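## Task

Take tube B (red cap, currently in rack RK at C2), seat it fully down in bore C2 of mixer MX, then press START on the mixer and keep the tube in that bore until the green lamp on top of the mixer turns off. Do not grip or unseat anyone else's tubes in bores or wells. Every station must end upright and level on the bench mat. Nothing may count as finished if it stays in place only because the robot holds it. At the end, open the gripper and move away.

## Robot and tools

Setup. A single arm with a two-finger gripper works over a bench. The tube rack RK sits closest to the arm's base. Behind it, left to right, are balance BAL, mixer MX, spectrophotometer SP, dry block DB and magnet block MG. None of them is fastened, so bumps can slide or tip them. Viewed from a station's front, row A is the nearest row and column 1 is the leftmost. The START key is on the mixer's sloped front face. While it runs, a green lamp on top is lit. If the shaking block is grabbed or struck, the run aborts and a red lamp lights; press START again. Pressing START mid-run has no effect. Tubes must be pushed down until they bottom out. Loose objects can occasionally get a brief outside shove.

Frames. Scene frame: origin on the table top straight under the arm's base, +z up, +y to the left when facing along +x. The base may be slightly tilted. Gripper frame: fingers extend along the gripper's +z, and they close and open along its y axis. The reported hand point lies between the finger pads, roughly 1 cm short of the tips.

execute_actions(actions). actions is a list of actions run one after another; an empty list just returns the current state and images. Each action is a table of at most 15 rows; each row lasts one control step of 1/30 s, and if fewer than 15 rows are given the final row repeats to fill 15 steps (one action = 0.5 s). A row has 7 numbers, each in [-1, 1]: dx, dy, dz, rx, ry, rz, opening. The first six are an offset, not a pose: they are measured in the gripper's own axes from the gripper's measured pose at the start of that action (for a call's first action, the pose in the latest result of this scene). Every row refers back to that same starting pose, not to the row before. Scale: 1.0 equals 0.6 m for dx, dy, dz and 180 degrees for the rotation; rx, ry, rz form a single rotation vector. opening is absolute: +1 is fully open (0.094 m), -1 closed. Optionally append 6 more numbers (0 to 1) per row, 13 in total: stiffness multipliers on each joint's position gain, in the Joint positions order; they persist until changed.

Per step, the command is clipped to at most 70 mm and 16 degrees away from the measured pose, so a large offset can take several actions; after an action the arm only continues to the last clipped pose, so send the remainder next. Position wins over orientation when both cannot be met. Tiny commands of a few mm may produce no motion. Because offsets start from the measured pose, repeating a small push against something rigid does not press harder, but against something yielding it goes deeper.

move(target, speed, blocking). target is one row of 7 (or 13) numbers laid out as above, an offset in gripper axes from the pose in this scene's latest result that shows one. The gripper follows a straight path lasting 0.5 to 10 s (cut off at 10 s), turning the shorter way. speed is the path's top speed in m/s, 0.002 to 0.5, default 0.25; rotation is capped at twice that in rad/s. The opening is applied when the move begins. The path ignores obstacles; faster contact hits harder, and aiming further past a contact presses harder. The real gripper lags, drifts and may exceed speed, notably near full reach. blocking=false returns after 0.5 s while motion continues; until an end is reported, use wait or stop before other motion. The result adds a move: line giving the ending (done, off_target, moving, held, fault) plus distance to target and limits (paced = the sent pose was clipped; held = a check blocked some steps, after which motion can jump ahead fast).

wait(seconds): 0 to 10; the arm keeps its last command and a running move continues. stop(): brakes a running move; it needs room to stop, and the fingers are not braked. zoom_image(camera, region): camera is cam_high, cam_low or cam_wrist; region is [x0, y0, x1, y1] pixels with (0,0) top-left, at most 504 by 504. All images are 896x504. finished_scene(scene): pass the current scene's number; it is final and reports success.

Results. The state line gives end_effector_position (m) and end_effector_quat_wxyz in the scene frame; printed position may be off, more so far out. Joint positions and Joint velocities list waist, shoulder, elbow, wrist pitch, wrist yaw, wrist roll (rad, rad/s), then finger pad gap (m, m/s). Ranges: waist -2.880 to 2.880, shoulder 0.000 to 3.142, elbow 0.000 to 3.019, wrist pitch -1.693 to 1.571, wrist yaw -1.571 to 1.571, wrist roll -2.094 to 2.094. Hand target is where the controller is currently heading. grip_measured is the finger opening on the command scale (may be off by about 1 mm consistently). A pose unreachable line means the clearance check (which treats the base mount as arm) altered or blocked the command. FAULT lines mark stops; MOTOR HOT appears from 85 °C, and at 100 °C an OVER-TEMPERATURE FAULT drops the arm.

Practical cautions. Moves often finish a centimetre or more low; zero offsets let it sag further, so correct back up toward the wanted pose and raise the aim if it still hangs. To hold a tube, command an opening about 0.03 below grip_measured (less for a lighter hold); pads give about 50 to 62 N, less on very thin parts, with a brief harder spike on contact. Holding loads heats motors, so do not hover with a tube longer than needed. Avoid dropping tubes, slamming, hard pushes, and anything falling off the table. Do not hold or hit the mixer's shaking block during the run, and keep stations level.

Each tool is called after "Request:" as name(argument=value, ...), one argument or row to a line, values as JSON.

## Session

Request:
execute_actions(
  actions=[],
)

Scene clock: 0.00 s.
end_effector_position=(+0.5509, -0.6634, +0.1960) grip_measured=+1.000 end_effector_quat_wxyz=(+0.140, +0.079, +0.974, -0.160)
Joint positions: [-0.999  1.816  1.92  -0.299 -0.364 -0.405  0.094]
Joint velocities: [ 0.015  0.015  0.002 -0.007 -0.051  0.081  0.   ]
Motor temperatures (°C, as the motors report them): [19 18 21 21 19 21]
Hand target: +0.553, -0.663, +0.191; +0.142, +0.078, +0.974, -0.159
Joint stiffness scale: [1. 1. 1. 1. 1. 1.]

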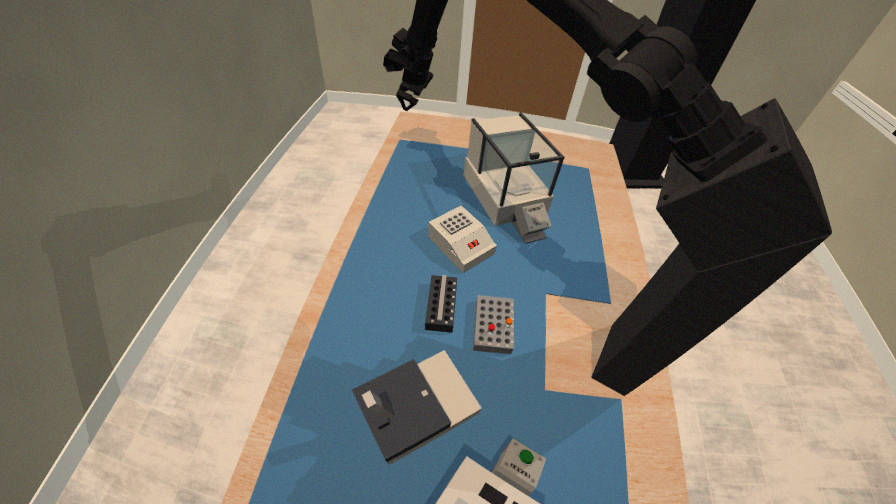

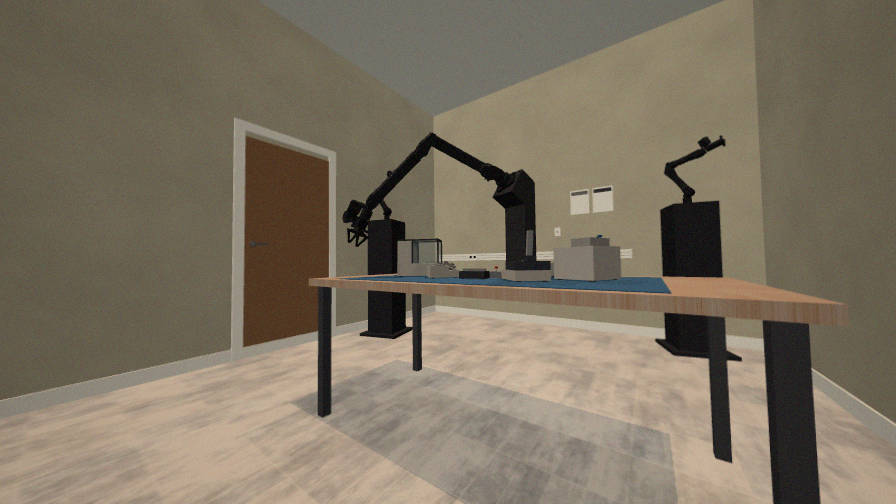

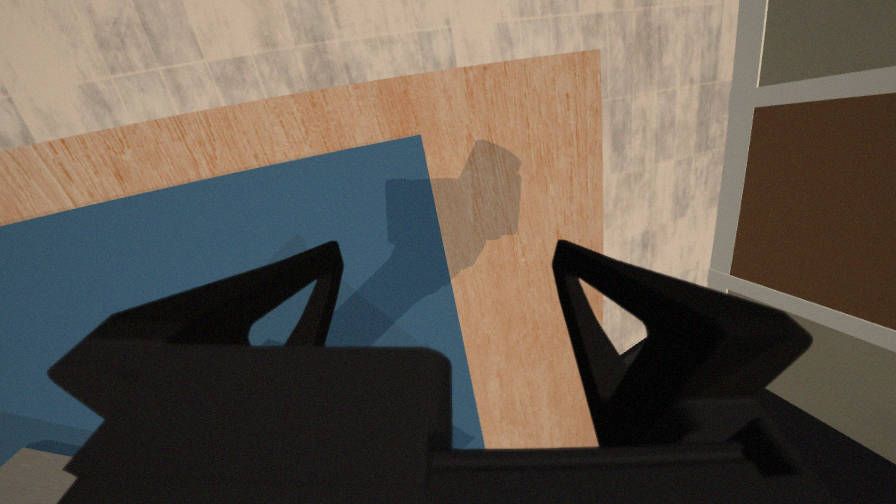

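Request:
move(
  target=[0.018,0.655,-0.453,-0.103,0.09,-0.051,-0.3],
  speed=0.35,
)

Request:
move(
  target=[0.55,0.375,0.33,0,0,-0.5,-0.3],
  speed=0.35,
)

Scene clock: 4.20 s.
end_effector_position=(+0.5563, -0.2024, +0.3264) grip_measured=-0.298 end_effector_quat_wxyz=(+0.004, -0.011, +1.000, -0.002)
Joint positions: [-0.297  1.068  1.137 -0.628  0.105 -0.376  0.033]
Joint velocities: [-0.024  0.005 -0.022 -0.022 -0.037  0.037  0.001]
Motor temperatures (°C, as the motors report them): [20 19 22 21 19 21]
Hand target: +0.550, -0.202, +0.328; -0.002, -0.003, +1.000, -0.002
Off the commanded pose: 0.005 m, 1 deg.
Joint stiffness scale: [1. 1. 1. 1. 1. 1.]
move: done

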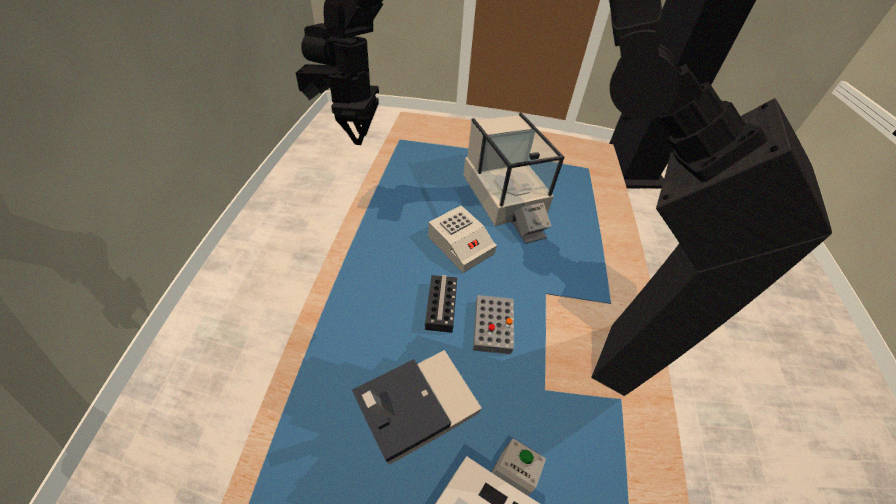

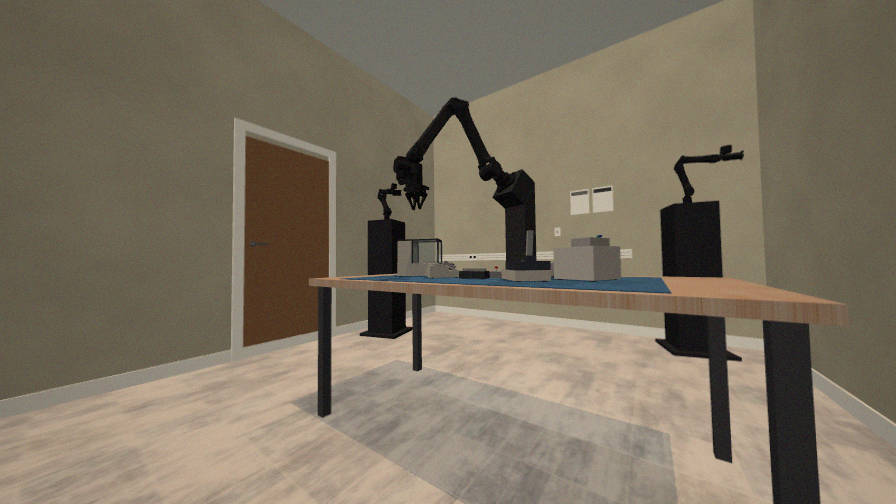

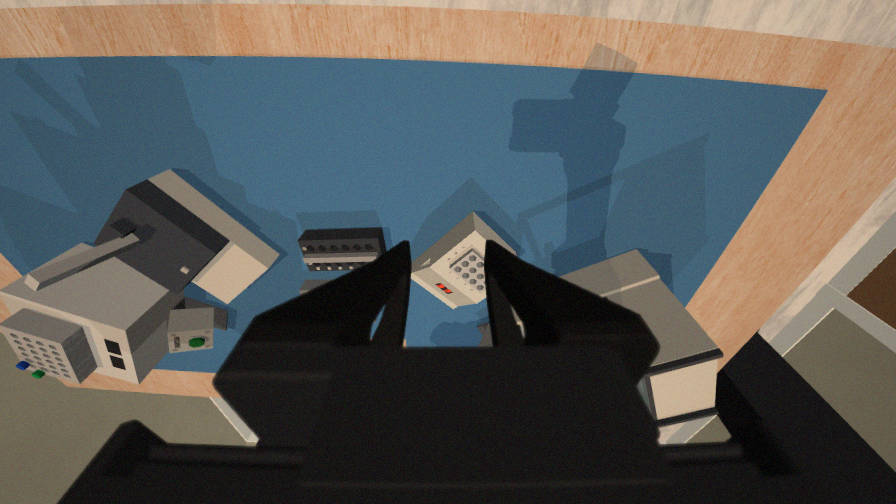

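Scene clock: 7.07 s.
end_effector_position=(+0.2282, +0.0054, +0.1210) grip_measured=-0.298 end_effector_quat_wxyz=(-0.002, +0.705, -0.709, +0.014)
Joint positions: [-0.105  1.919  0.465  0.893  0.276 -1.818  0.033]
Joint velocities: [-0.005 -0.005 -0.002  0.022  0.007 -0.066 -0.001]
Motor temperatures (°C, as the motors report them): [20 19 22 21 19 21]
Hand target: +0.218, +0.013, +0.127; -0.001, +0.715, -0.699, +0.004
Off the commanded pose: 0.011 m, 2 deg.
Joint stiffness scale: [1. 1. 1. 1. 1. 1.]
move: off_target

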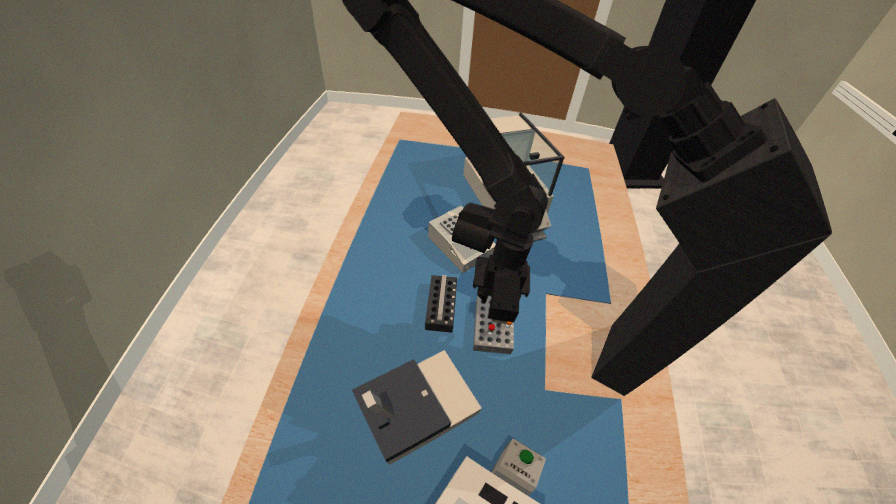

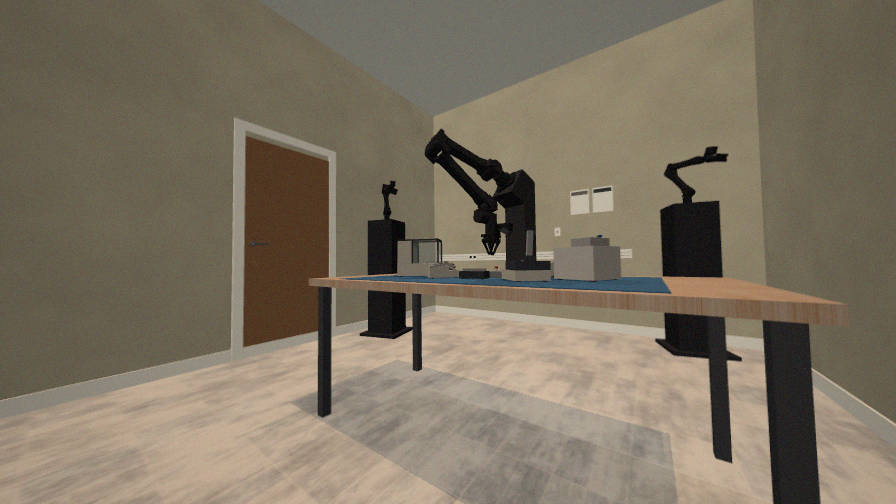

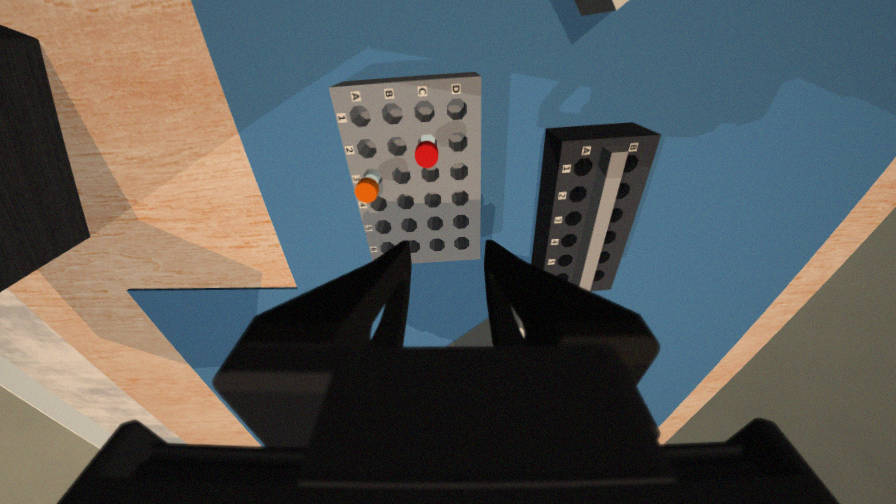

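Request:
move(
  target=[-0.036,0.03,0.08,-0.01,-0.005,0,-0.3],
  speed=0.1,
)

Scene clock: 9.30 s.
end_effector_position=(+0.2110, +0.0221, +0.0770) grip_measured=-0.298 end_effector_quat_wxyz=(+0.008, +0.709, -0.705, -0.002)
Joint positions: [-0.105  2.071  0.573  0.898  0.275 -1.819  0.033]
Joint velocities: [-0.005  0.015  0.022  0.007 -0.022  0.007 -0.001]
Motor temperatures (°C, as the motors report them): [20 19 22 21 19 21]
Hand target: +0.211, +0.027, +0.073; +0.004, +0.705, -0.709, -0.002
Off the commanded pose: 0.006 m, 1 deg.
Joint stiffness scale: [1. 1. 1. 1. 1. 1.]
move: done

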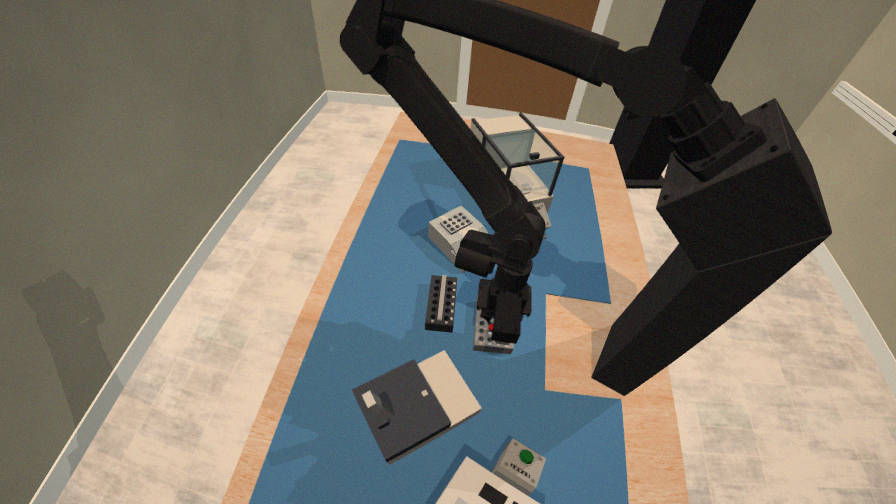

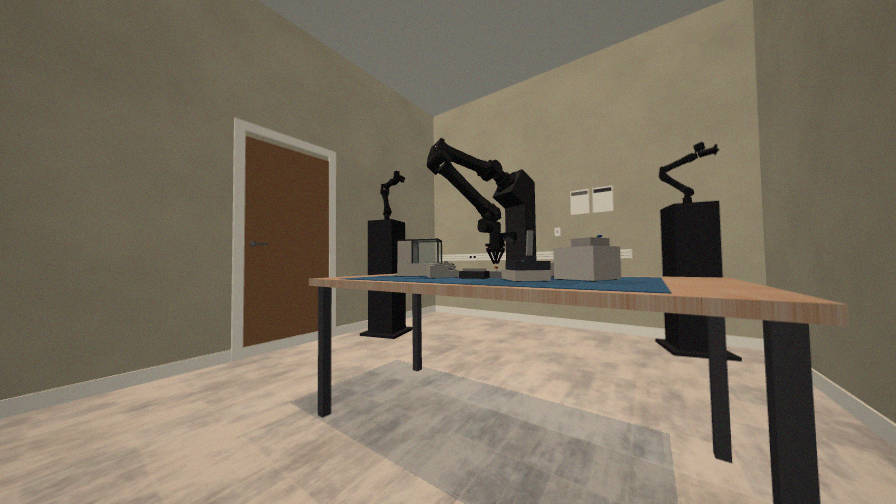

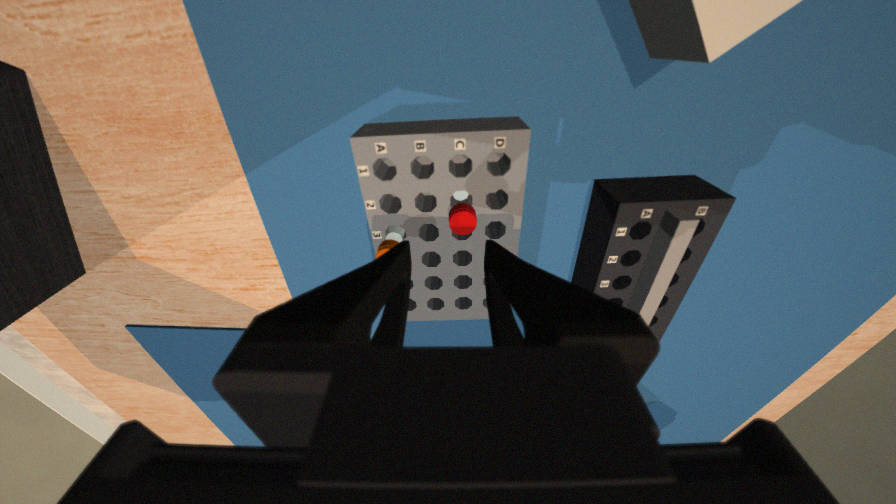

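Request:
move(
  target=[-0.012,0.004,0.048,0,-0.006,0,-0.3],
  speed=0.06,
)

Scene clock: 11.13 s.
end_effector_position=(+0.2151, +0.0318, +0.0549) grip_measured=-0.298 end_effector_quat_wxyz=(-0.005, +0.708, -0.706, -0.005)
Joint positions: [-0.105  2.124  0.635  0.898  0.25  -1.819  0.033]
Joint velocities: [ 0.005 -0.005  0.012 -0.017  0.051 -0.022  0.   ]
Motor temperatures (°C, as the motors report them): [20 19 22 21 19 21]
Hand target: +0.208, +0.029, +0.049; +0.001, +0.709, -0.705, -0.009
Off the commanded pose: 0.010 m, 1 deg.
Joint stiffness scale: [1. 1. 1. 1. 1. 1.]
move: done

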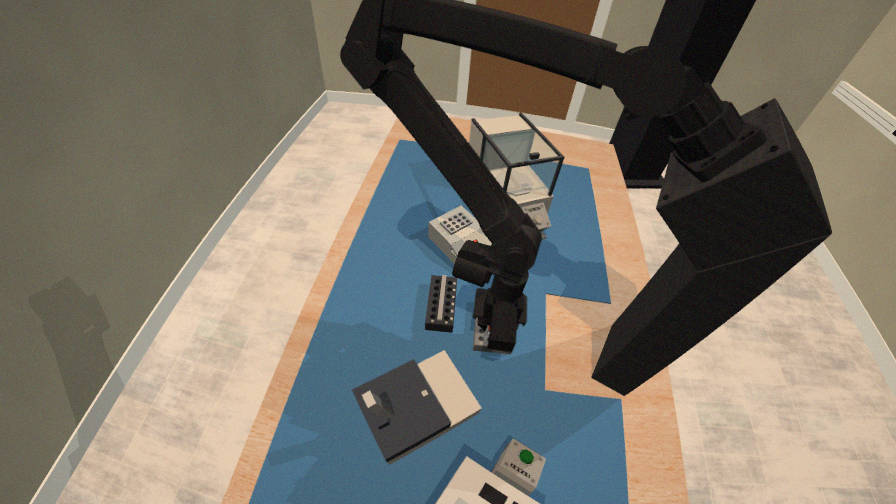

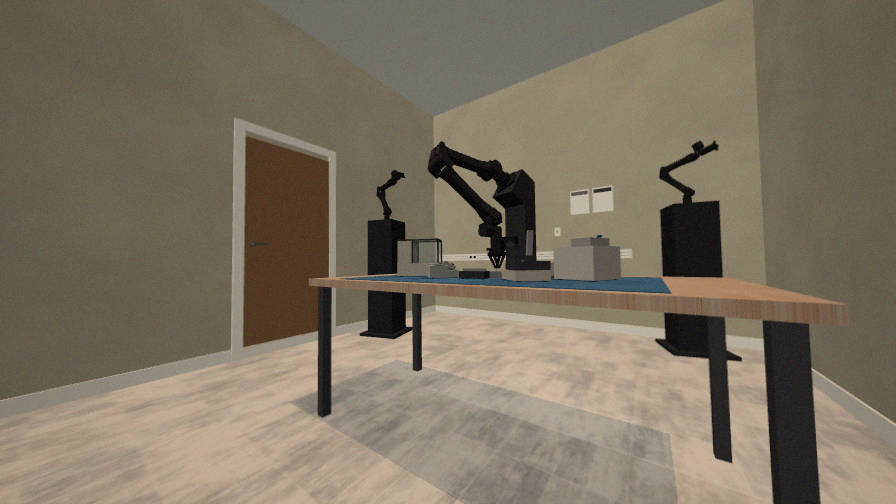

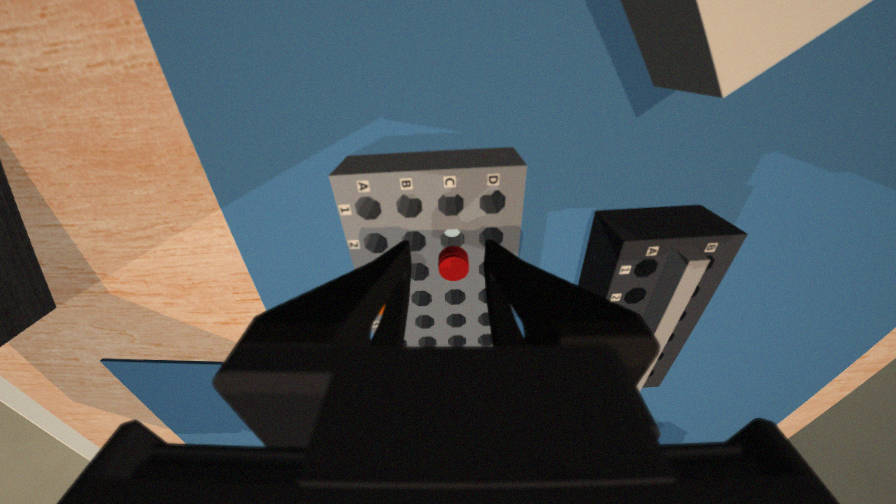

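Request:
move(
  target=[0.008,0,0,0,0.008,0,-0.3],
  speed=0.05,
)

Request:
move(
  target=[0,0,0,0,0,0,-0.79],
)

Request:
move(
  target=[0,0,-0.35,0,0,0,-0.79],
  speed=0.1,
)

Request:
move(
  target=[-0.72,0.13,0,0,0,0,-0.79],
)

Scene clock: 14.70 s.
end_effector_position=(+0.2142, +0.0284, +0.0549) grip_measured=-0.298 end_effector_quat_wxyz=(+0.004, +0.708, -0.706, -0.000)
Joint positions: [-0.105  2.124  0.635  0.898  0.27  -1.819  0.033]
Joint velocities: [-0.005  0.005 -0.012  0.002 -0.095 -0.037  0.001]
Motor temperatures (°C, as the motors report them): [20 19 22 21 19 21]
Hand target: +0.215, +0.027, +0.055; +0.004, +0.708, -0.706, +0.004
Off the commanded pose: 0.002 m, 0 deg.
Joint stiffness scale: [1. 1. 1. 1. 1. 1.]
move: done

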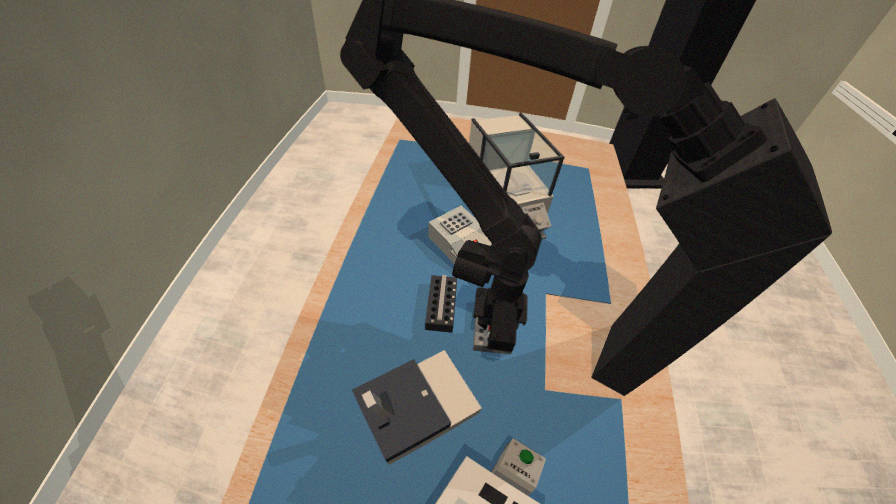

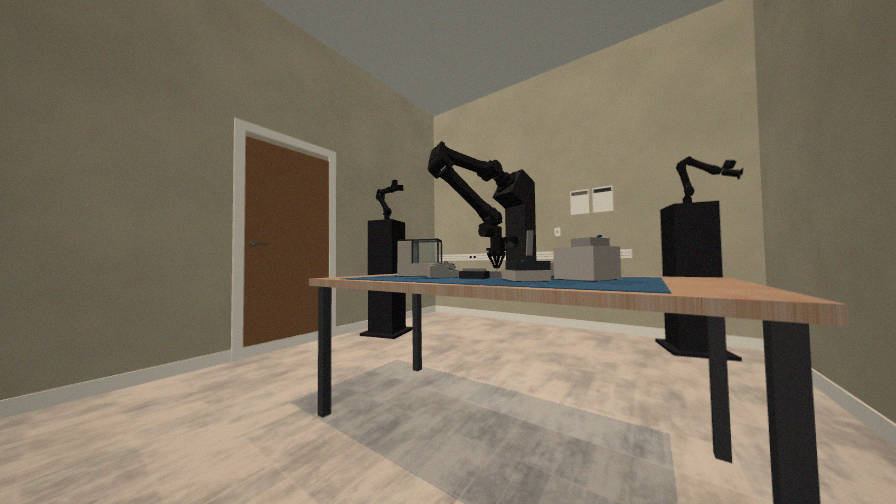

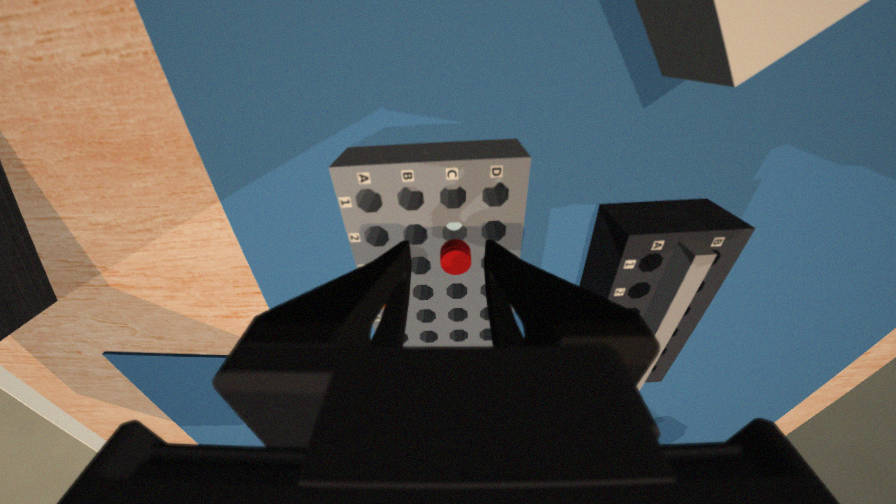

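Scene clock: 15.20 s.
end_effector_position=(+0.2142, +0.0284, +0.0549) grip_measured=-0.774 end_effector_quat_wxyz=(+0.004, +0.708, -0.706, -0.000)
Joint positions: [-0.105  2.124  0.635  0.898  0.27  -1.819  0.011]
Joint velocities: [-0.024 -0.005  0.017 -0.007  0.066  0.007 -0.001]
Motor temperatures (°C, as the motors report them): [20 19 22 21 19 21]
Hand target: +0.214, +0.028, +0.055; +0.004, +0.708, -0.706, -0.000
Off the commanded pose: 0.000 m, 0 deg.
Joint stiffness scale: [1. 1. 1. 1. 1. 1.]
move: done

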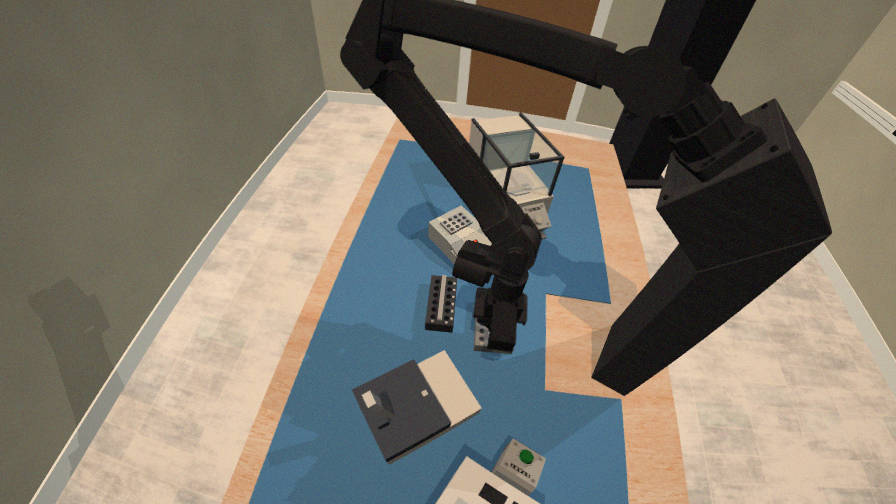

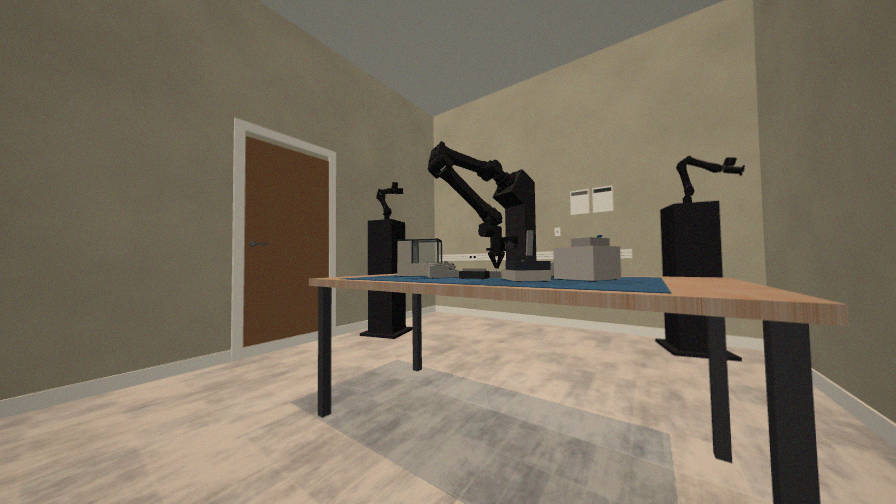

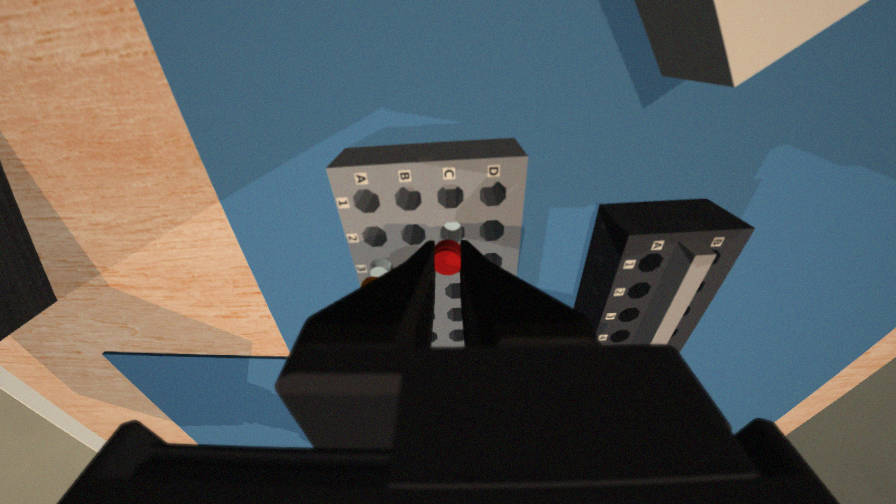

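Scene clock: 17.77 s.
end_effector_position=(+0.2285, +0.0245, +0.2583) grip_measured=-0.774 end_effector_quat_wxyz=(+0.002, +0.707, -0.707, +0.010)
Joint positions: [ 0.142  1.412  0.194  0.589  0.481 -1.673  0.011]
Joint velocities: [ 0.005 -0.005  0.007 -0.007 -0.066 -0.022  0.001]
Motor temperatures (°C, as the motors report them): [20 19 23 21 19 21]
Hand target: +0.218, +0.027, +0.265; +0.003, +0.708, -0.706, +0.001
Off the commanded pose: 0.016 m, 1 deg.
Joint stiffness scale: [1. 1. 1. 1. 1. 1.]
move: off_target

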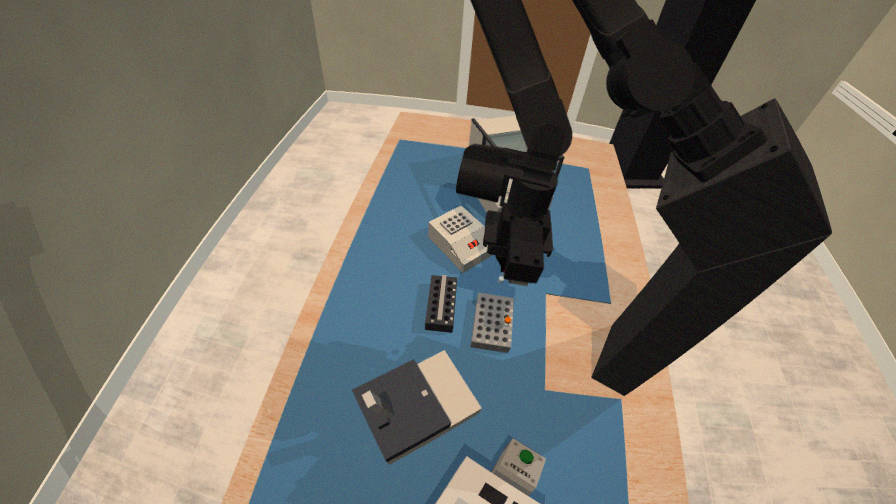

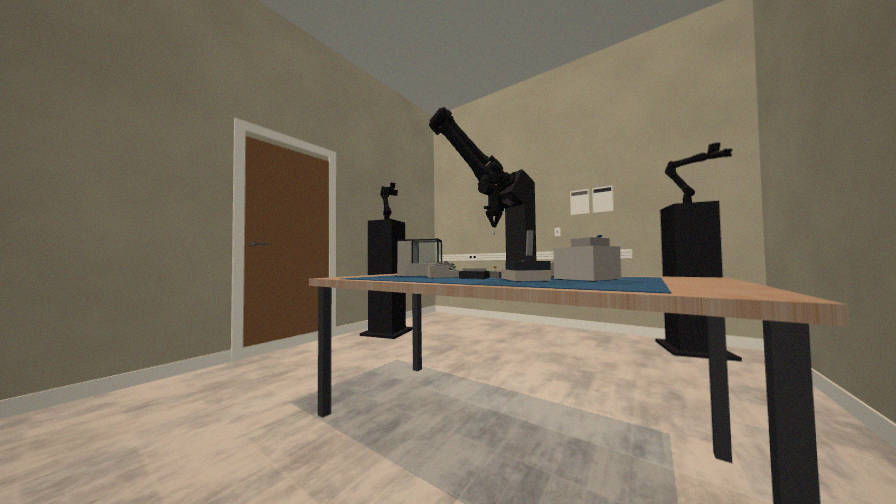

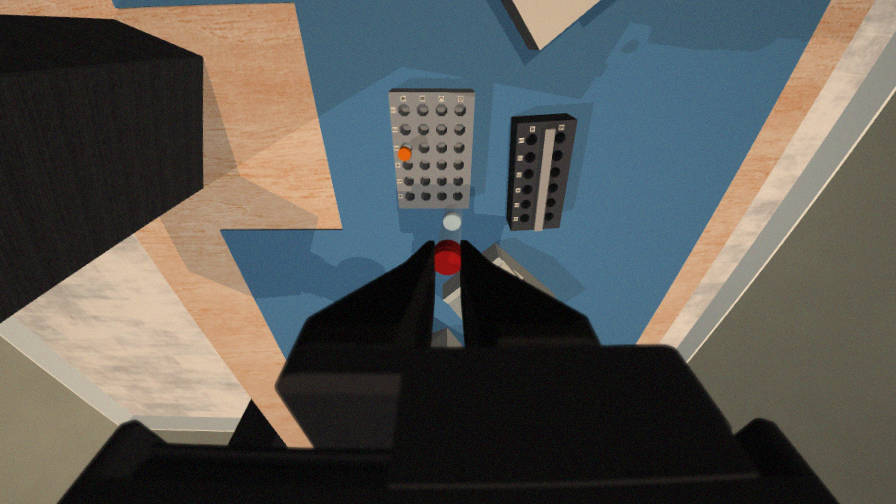

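Scene clock: 20.07 s.
end_effector_position=(+0.1518, +0.4538, +0.2527) grip_measured=-0.774 end_effector_quat_wxyz=(-0.003, +0.706, -0.708, +0.012)
Joint positions: [ 1.026  2.396  1.144 -0.119  1.019 -0.651  0.011]
Joint velocities: [-0.005 -0.005  0.007 -0.002 -0.007  0.037 -0.001]
Motor temperatures (°C, as the motors report them): [20 19 23 21 19 21]
Hand target: +0.142, +0.456, +0.253; -0.002, +0.708, -0.706, +0.013
Off the commanded pose: 0.004 m, 1 deg.
Joint stiffness scale: [1. 1. 1. 1. 1. 1.]
move: done

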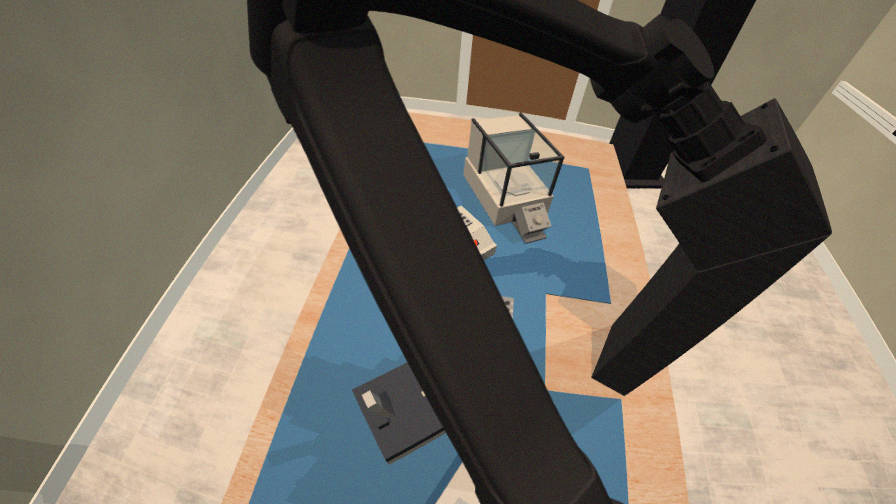

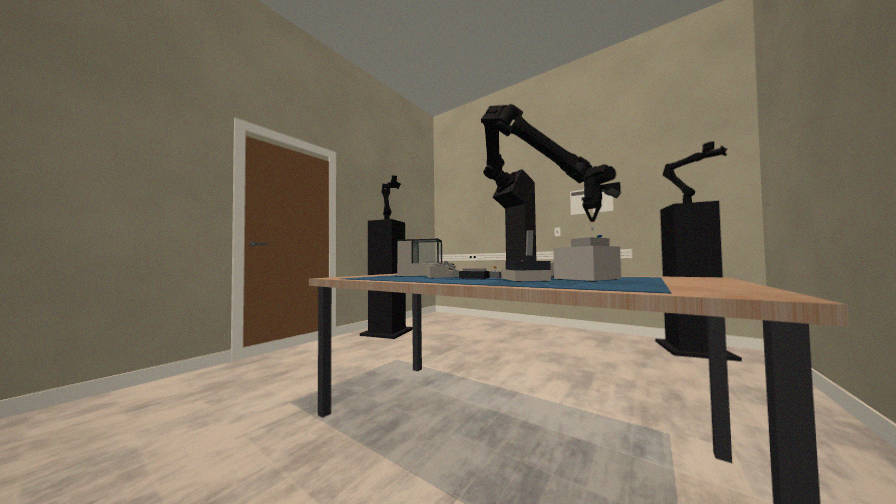

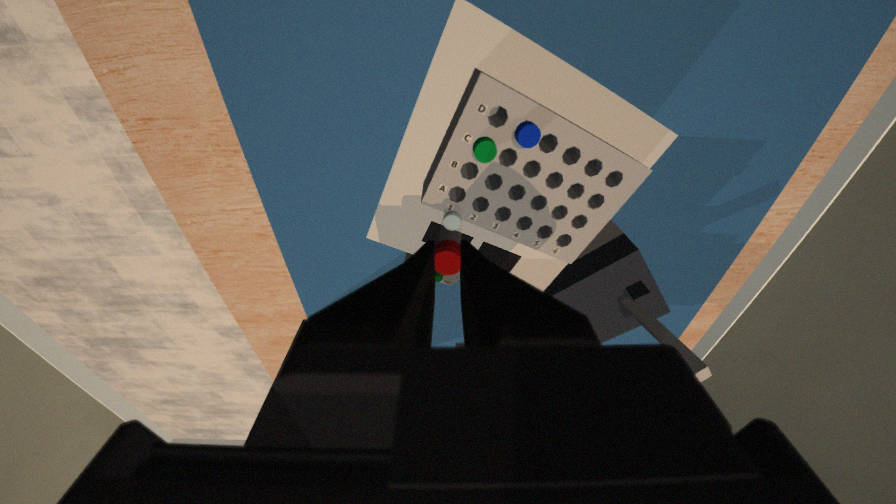

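Request:
move(
  target=[-0.02,-0.062,0.035,-0.025,0,-0.11,-0.79],
  speed=0.1,
)

Request:
zoom_image(
  camera="cam_wrist",
  region=[330,100,570,290],
)

Scene clock: 24.93 s.
end_effector_position=(+0.1711, +0.4734, +0.2446) grip_measured=-0.774 end_effector_quat_wxyz=(+0.017, +0.823, -0.568, -0.017)
Joint positions: [ 0.999  2.395  1.239 -0.242  0.957 -1.01   0.011]
Joint velocities: [ 0.005 -0.005 -0.012 -0.002  0.051 -0.022 -0.001]
Motor temperatures (°C, as the motors report them): [20 19 22 21 19 21]
Hand target: +0.189, +0.466, +0.232; +0.027, +0.817, -0.576, -0.015
Off the commanded pose: 0.024 m, 2 deg.
Joint stiffness scale: [1. 1. 1. 1. 1. 1.]
move: off_target

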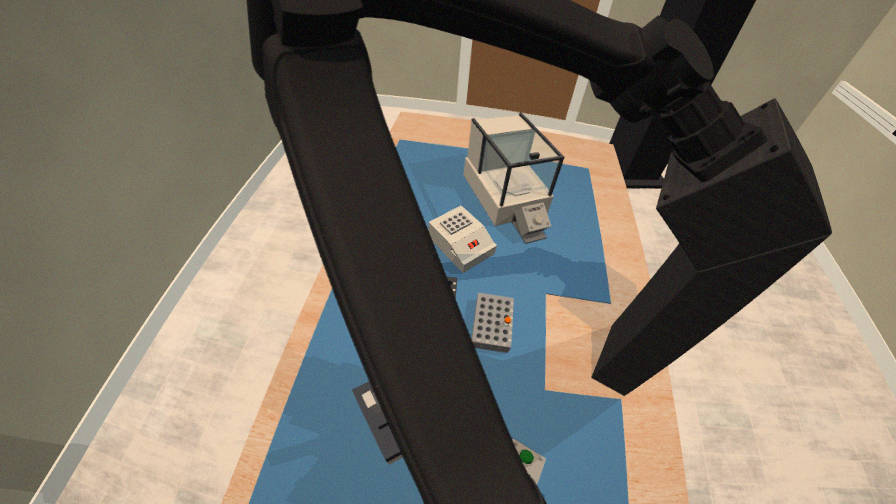

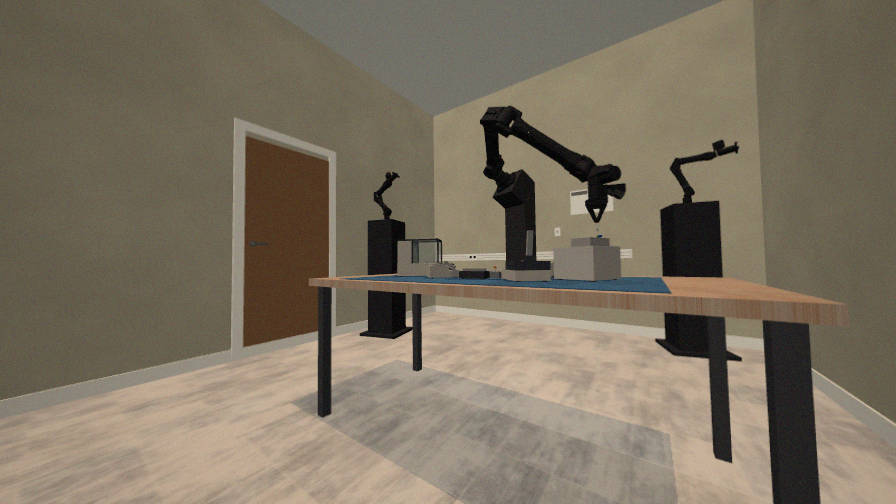

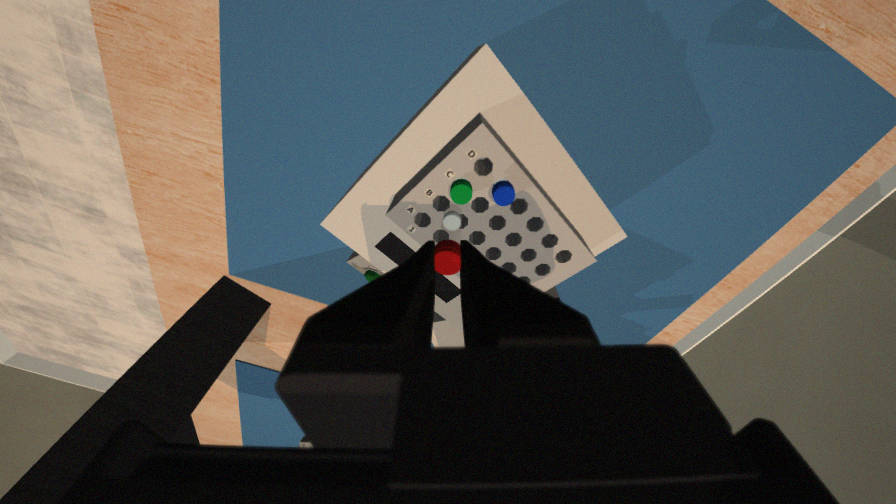

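Region (330, 100, 570, 290) of cam_wrist's 896x504 image, scaled by 2.100, with more detail than that image has; it fills the top 399 rows of this view, and the rest is white.

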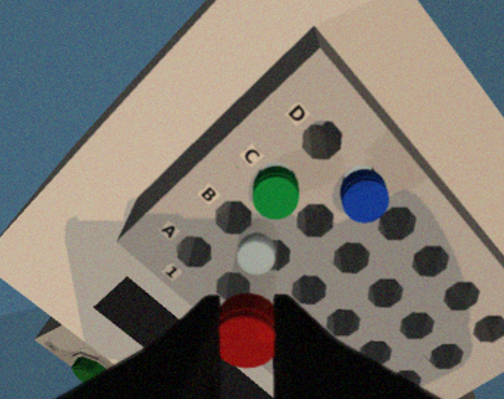

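Request:
move(
  target=[0.04,-0.045,0.03,0,0.005,0,-0.79],
  speed=0.08,
)

Request:
zoom_image(
  camera="cam_wrist",
  region=[330,100,570,290],
)

Scene clock: 27.60 s.
end_effector_position=(+0.1909, +0.4701, +0.2370) grip_measured=-0.774 end_effector_quat_wxyz=(+0.013, +0.829, -0.560, -0.014)
Joint positions: [ 0.969  2.373  1.239 -0.211  0.957 -1.09   0.011]
Joint velocities: [-0.005 -0.005  0.007 -0.017 -0.051  0.007 -0.001]
Motor temperatures (°C, as the motors report them): [20 19 22 21 19 21]
Hand target: +0.204, +0.461, +0.225; +0.021, +0.823, -0.568, -0.010
Off the commanded pose: 0.020 m, 1 deg.
Joint stiffness scale: [1. 1. 1. 1. 1. 1.]
move: off_target

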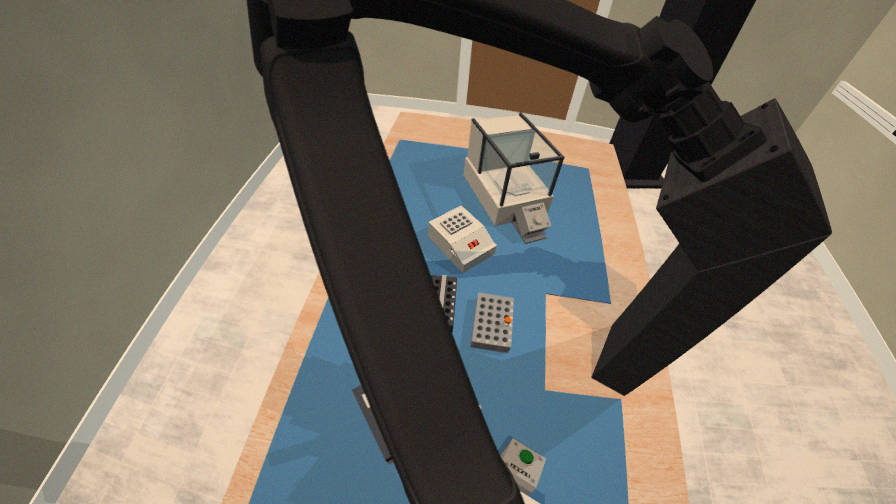

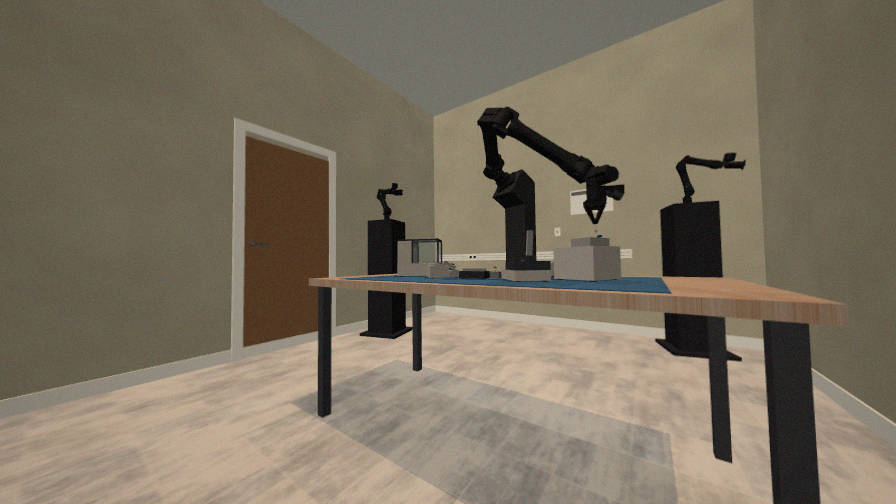

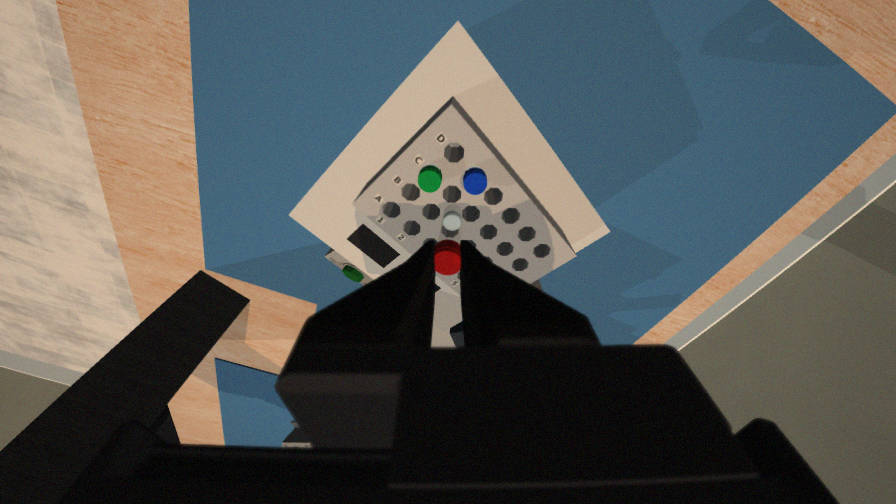

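Region (330, 100, 570, 290) of cam_wrist's 896x504 image, scaled by 2.100, with more detail than that image has; it fills the top 399 rows of this view, and the rest is white.

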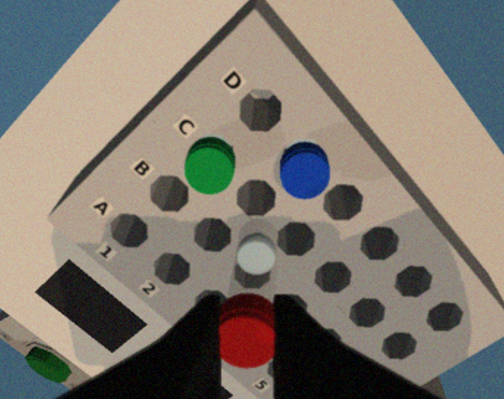

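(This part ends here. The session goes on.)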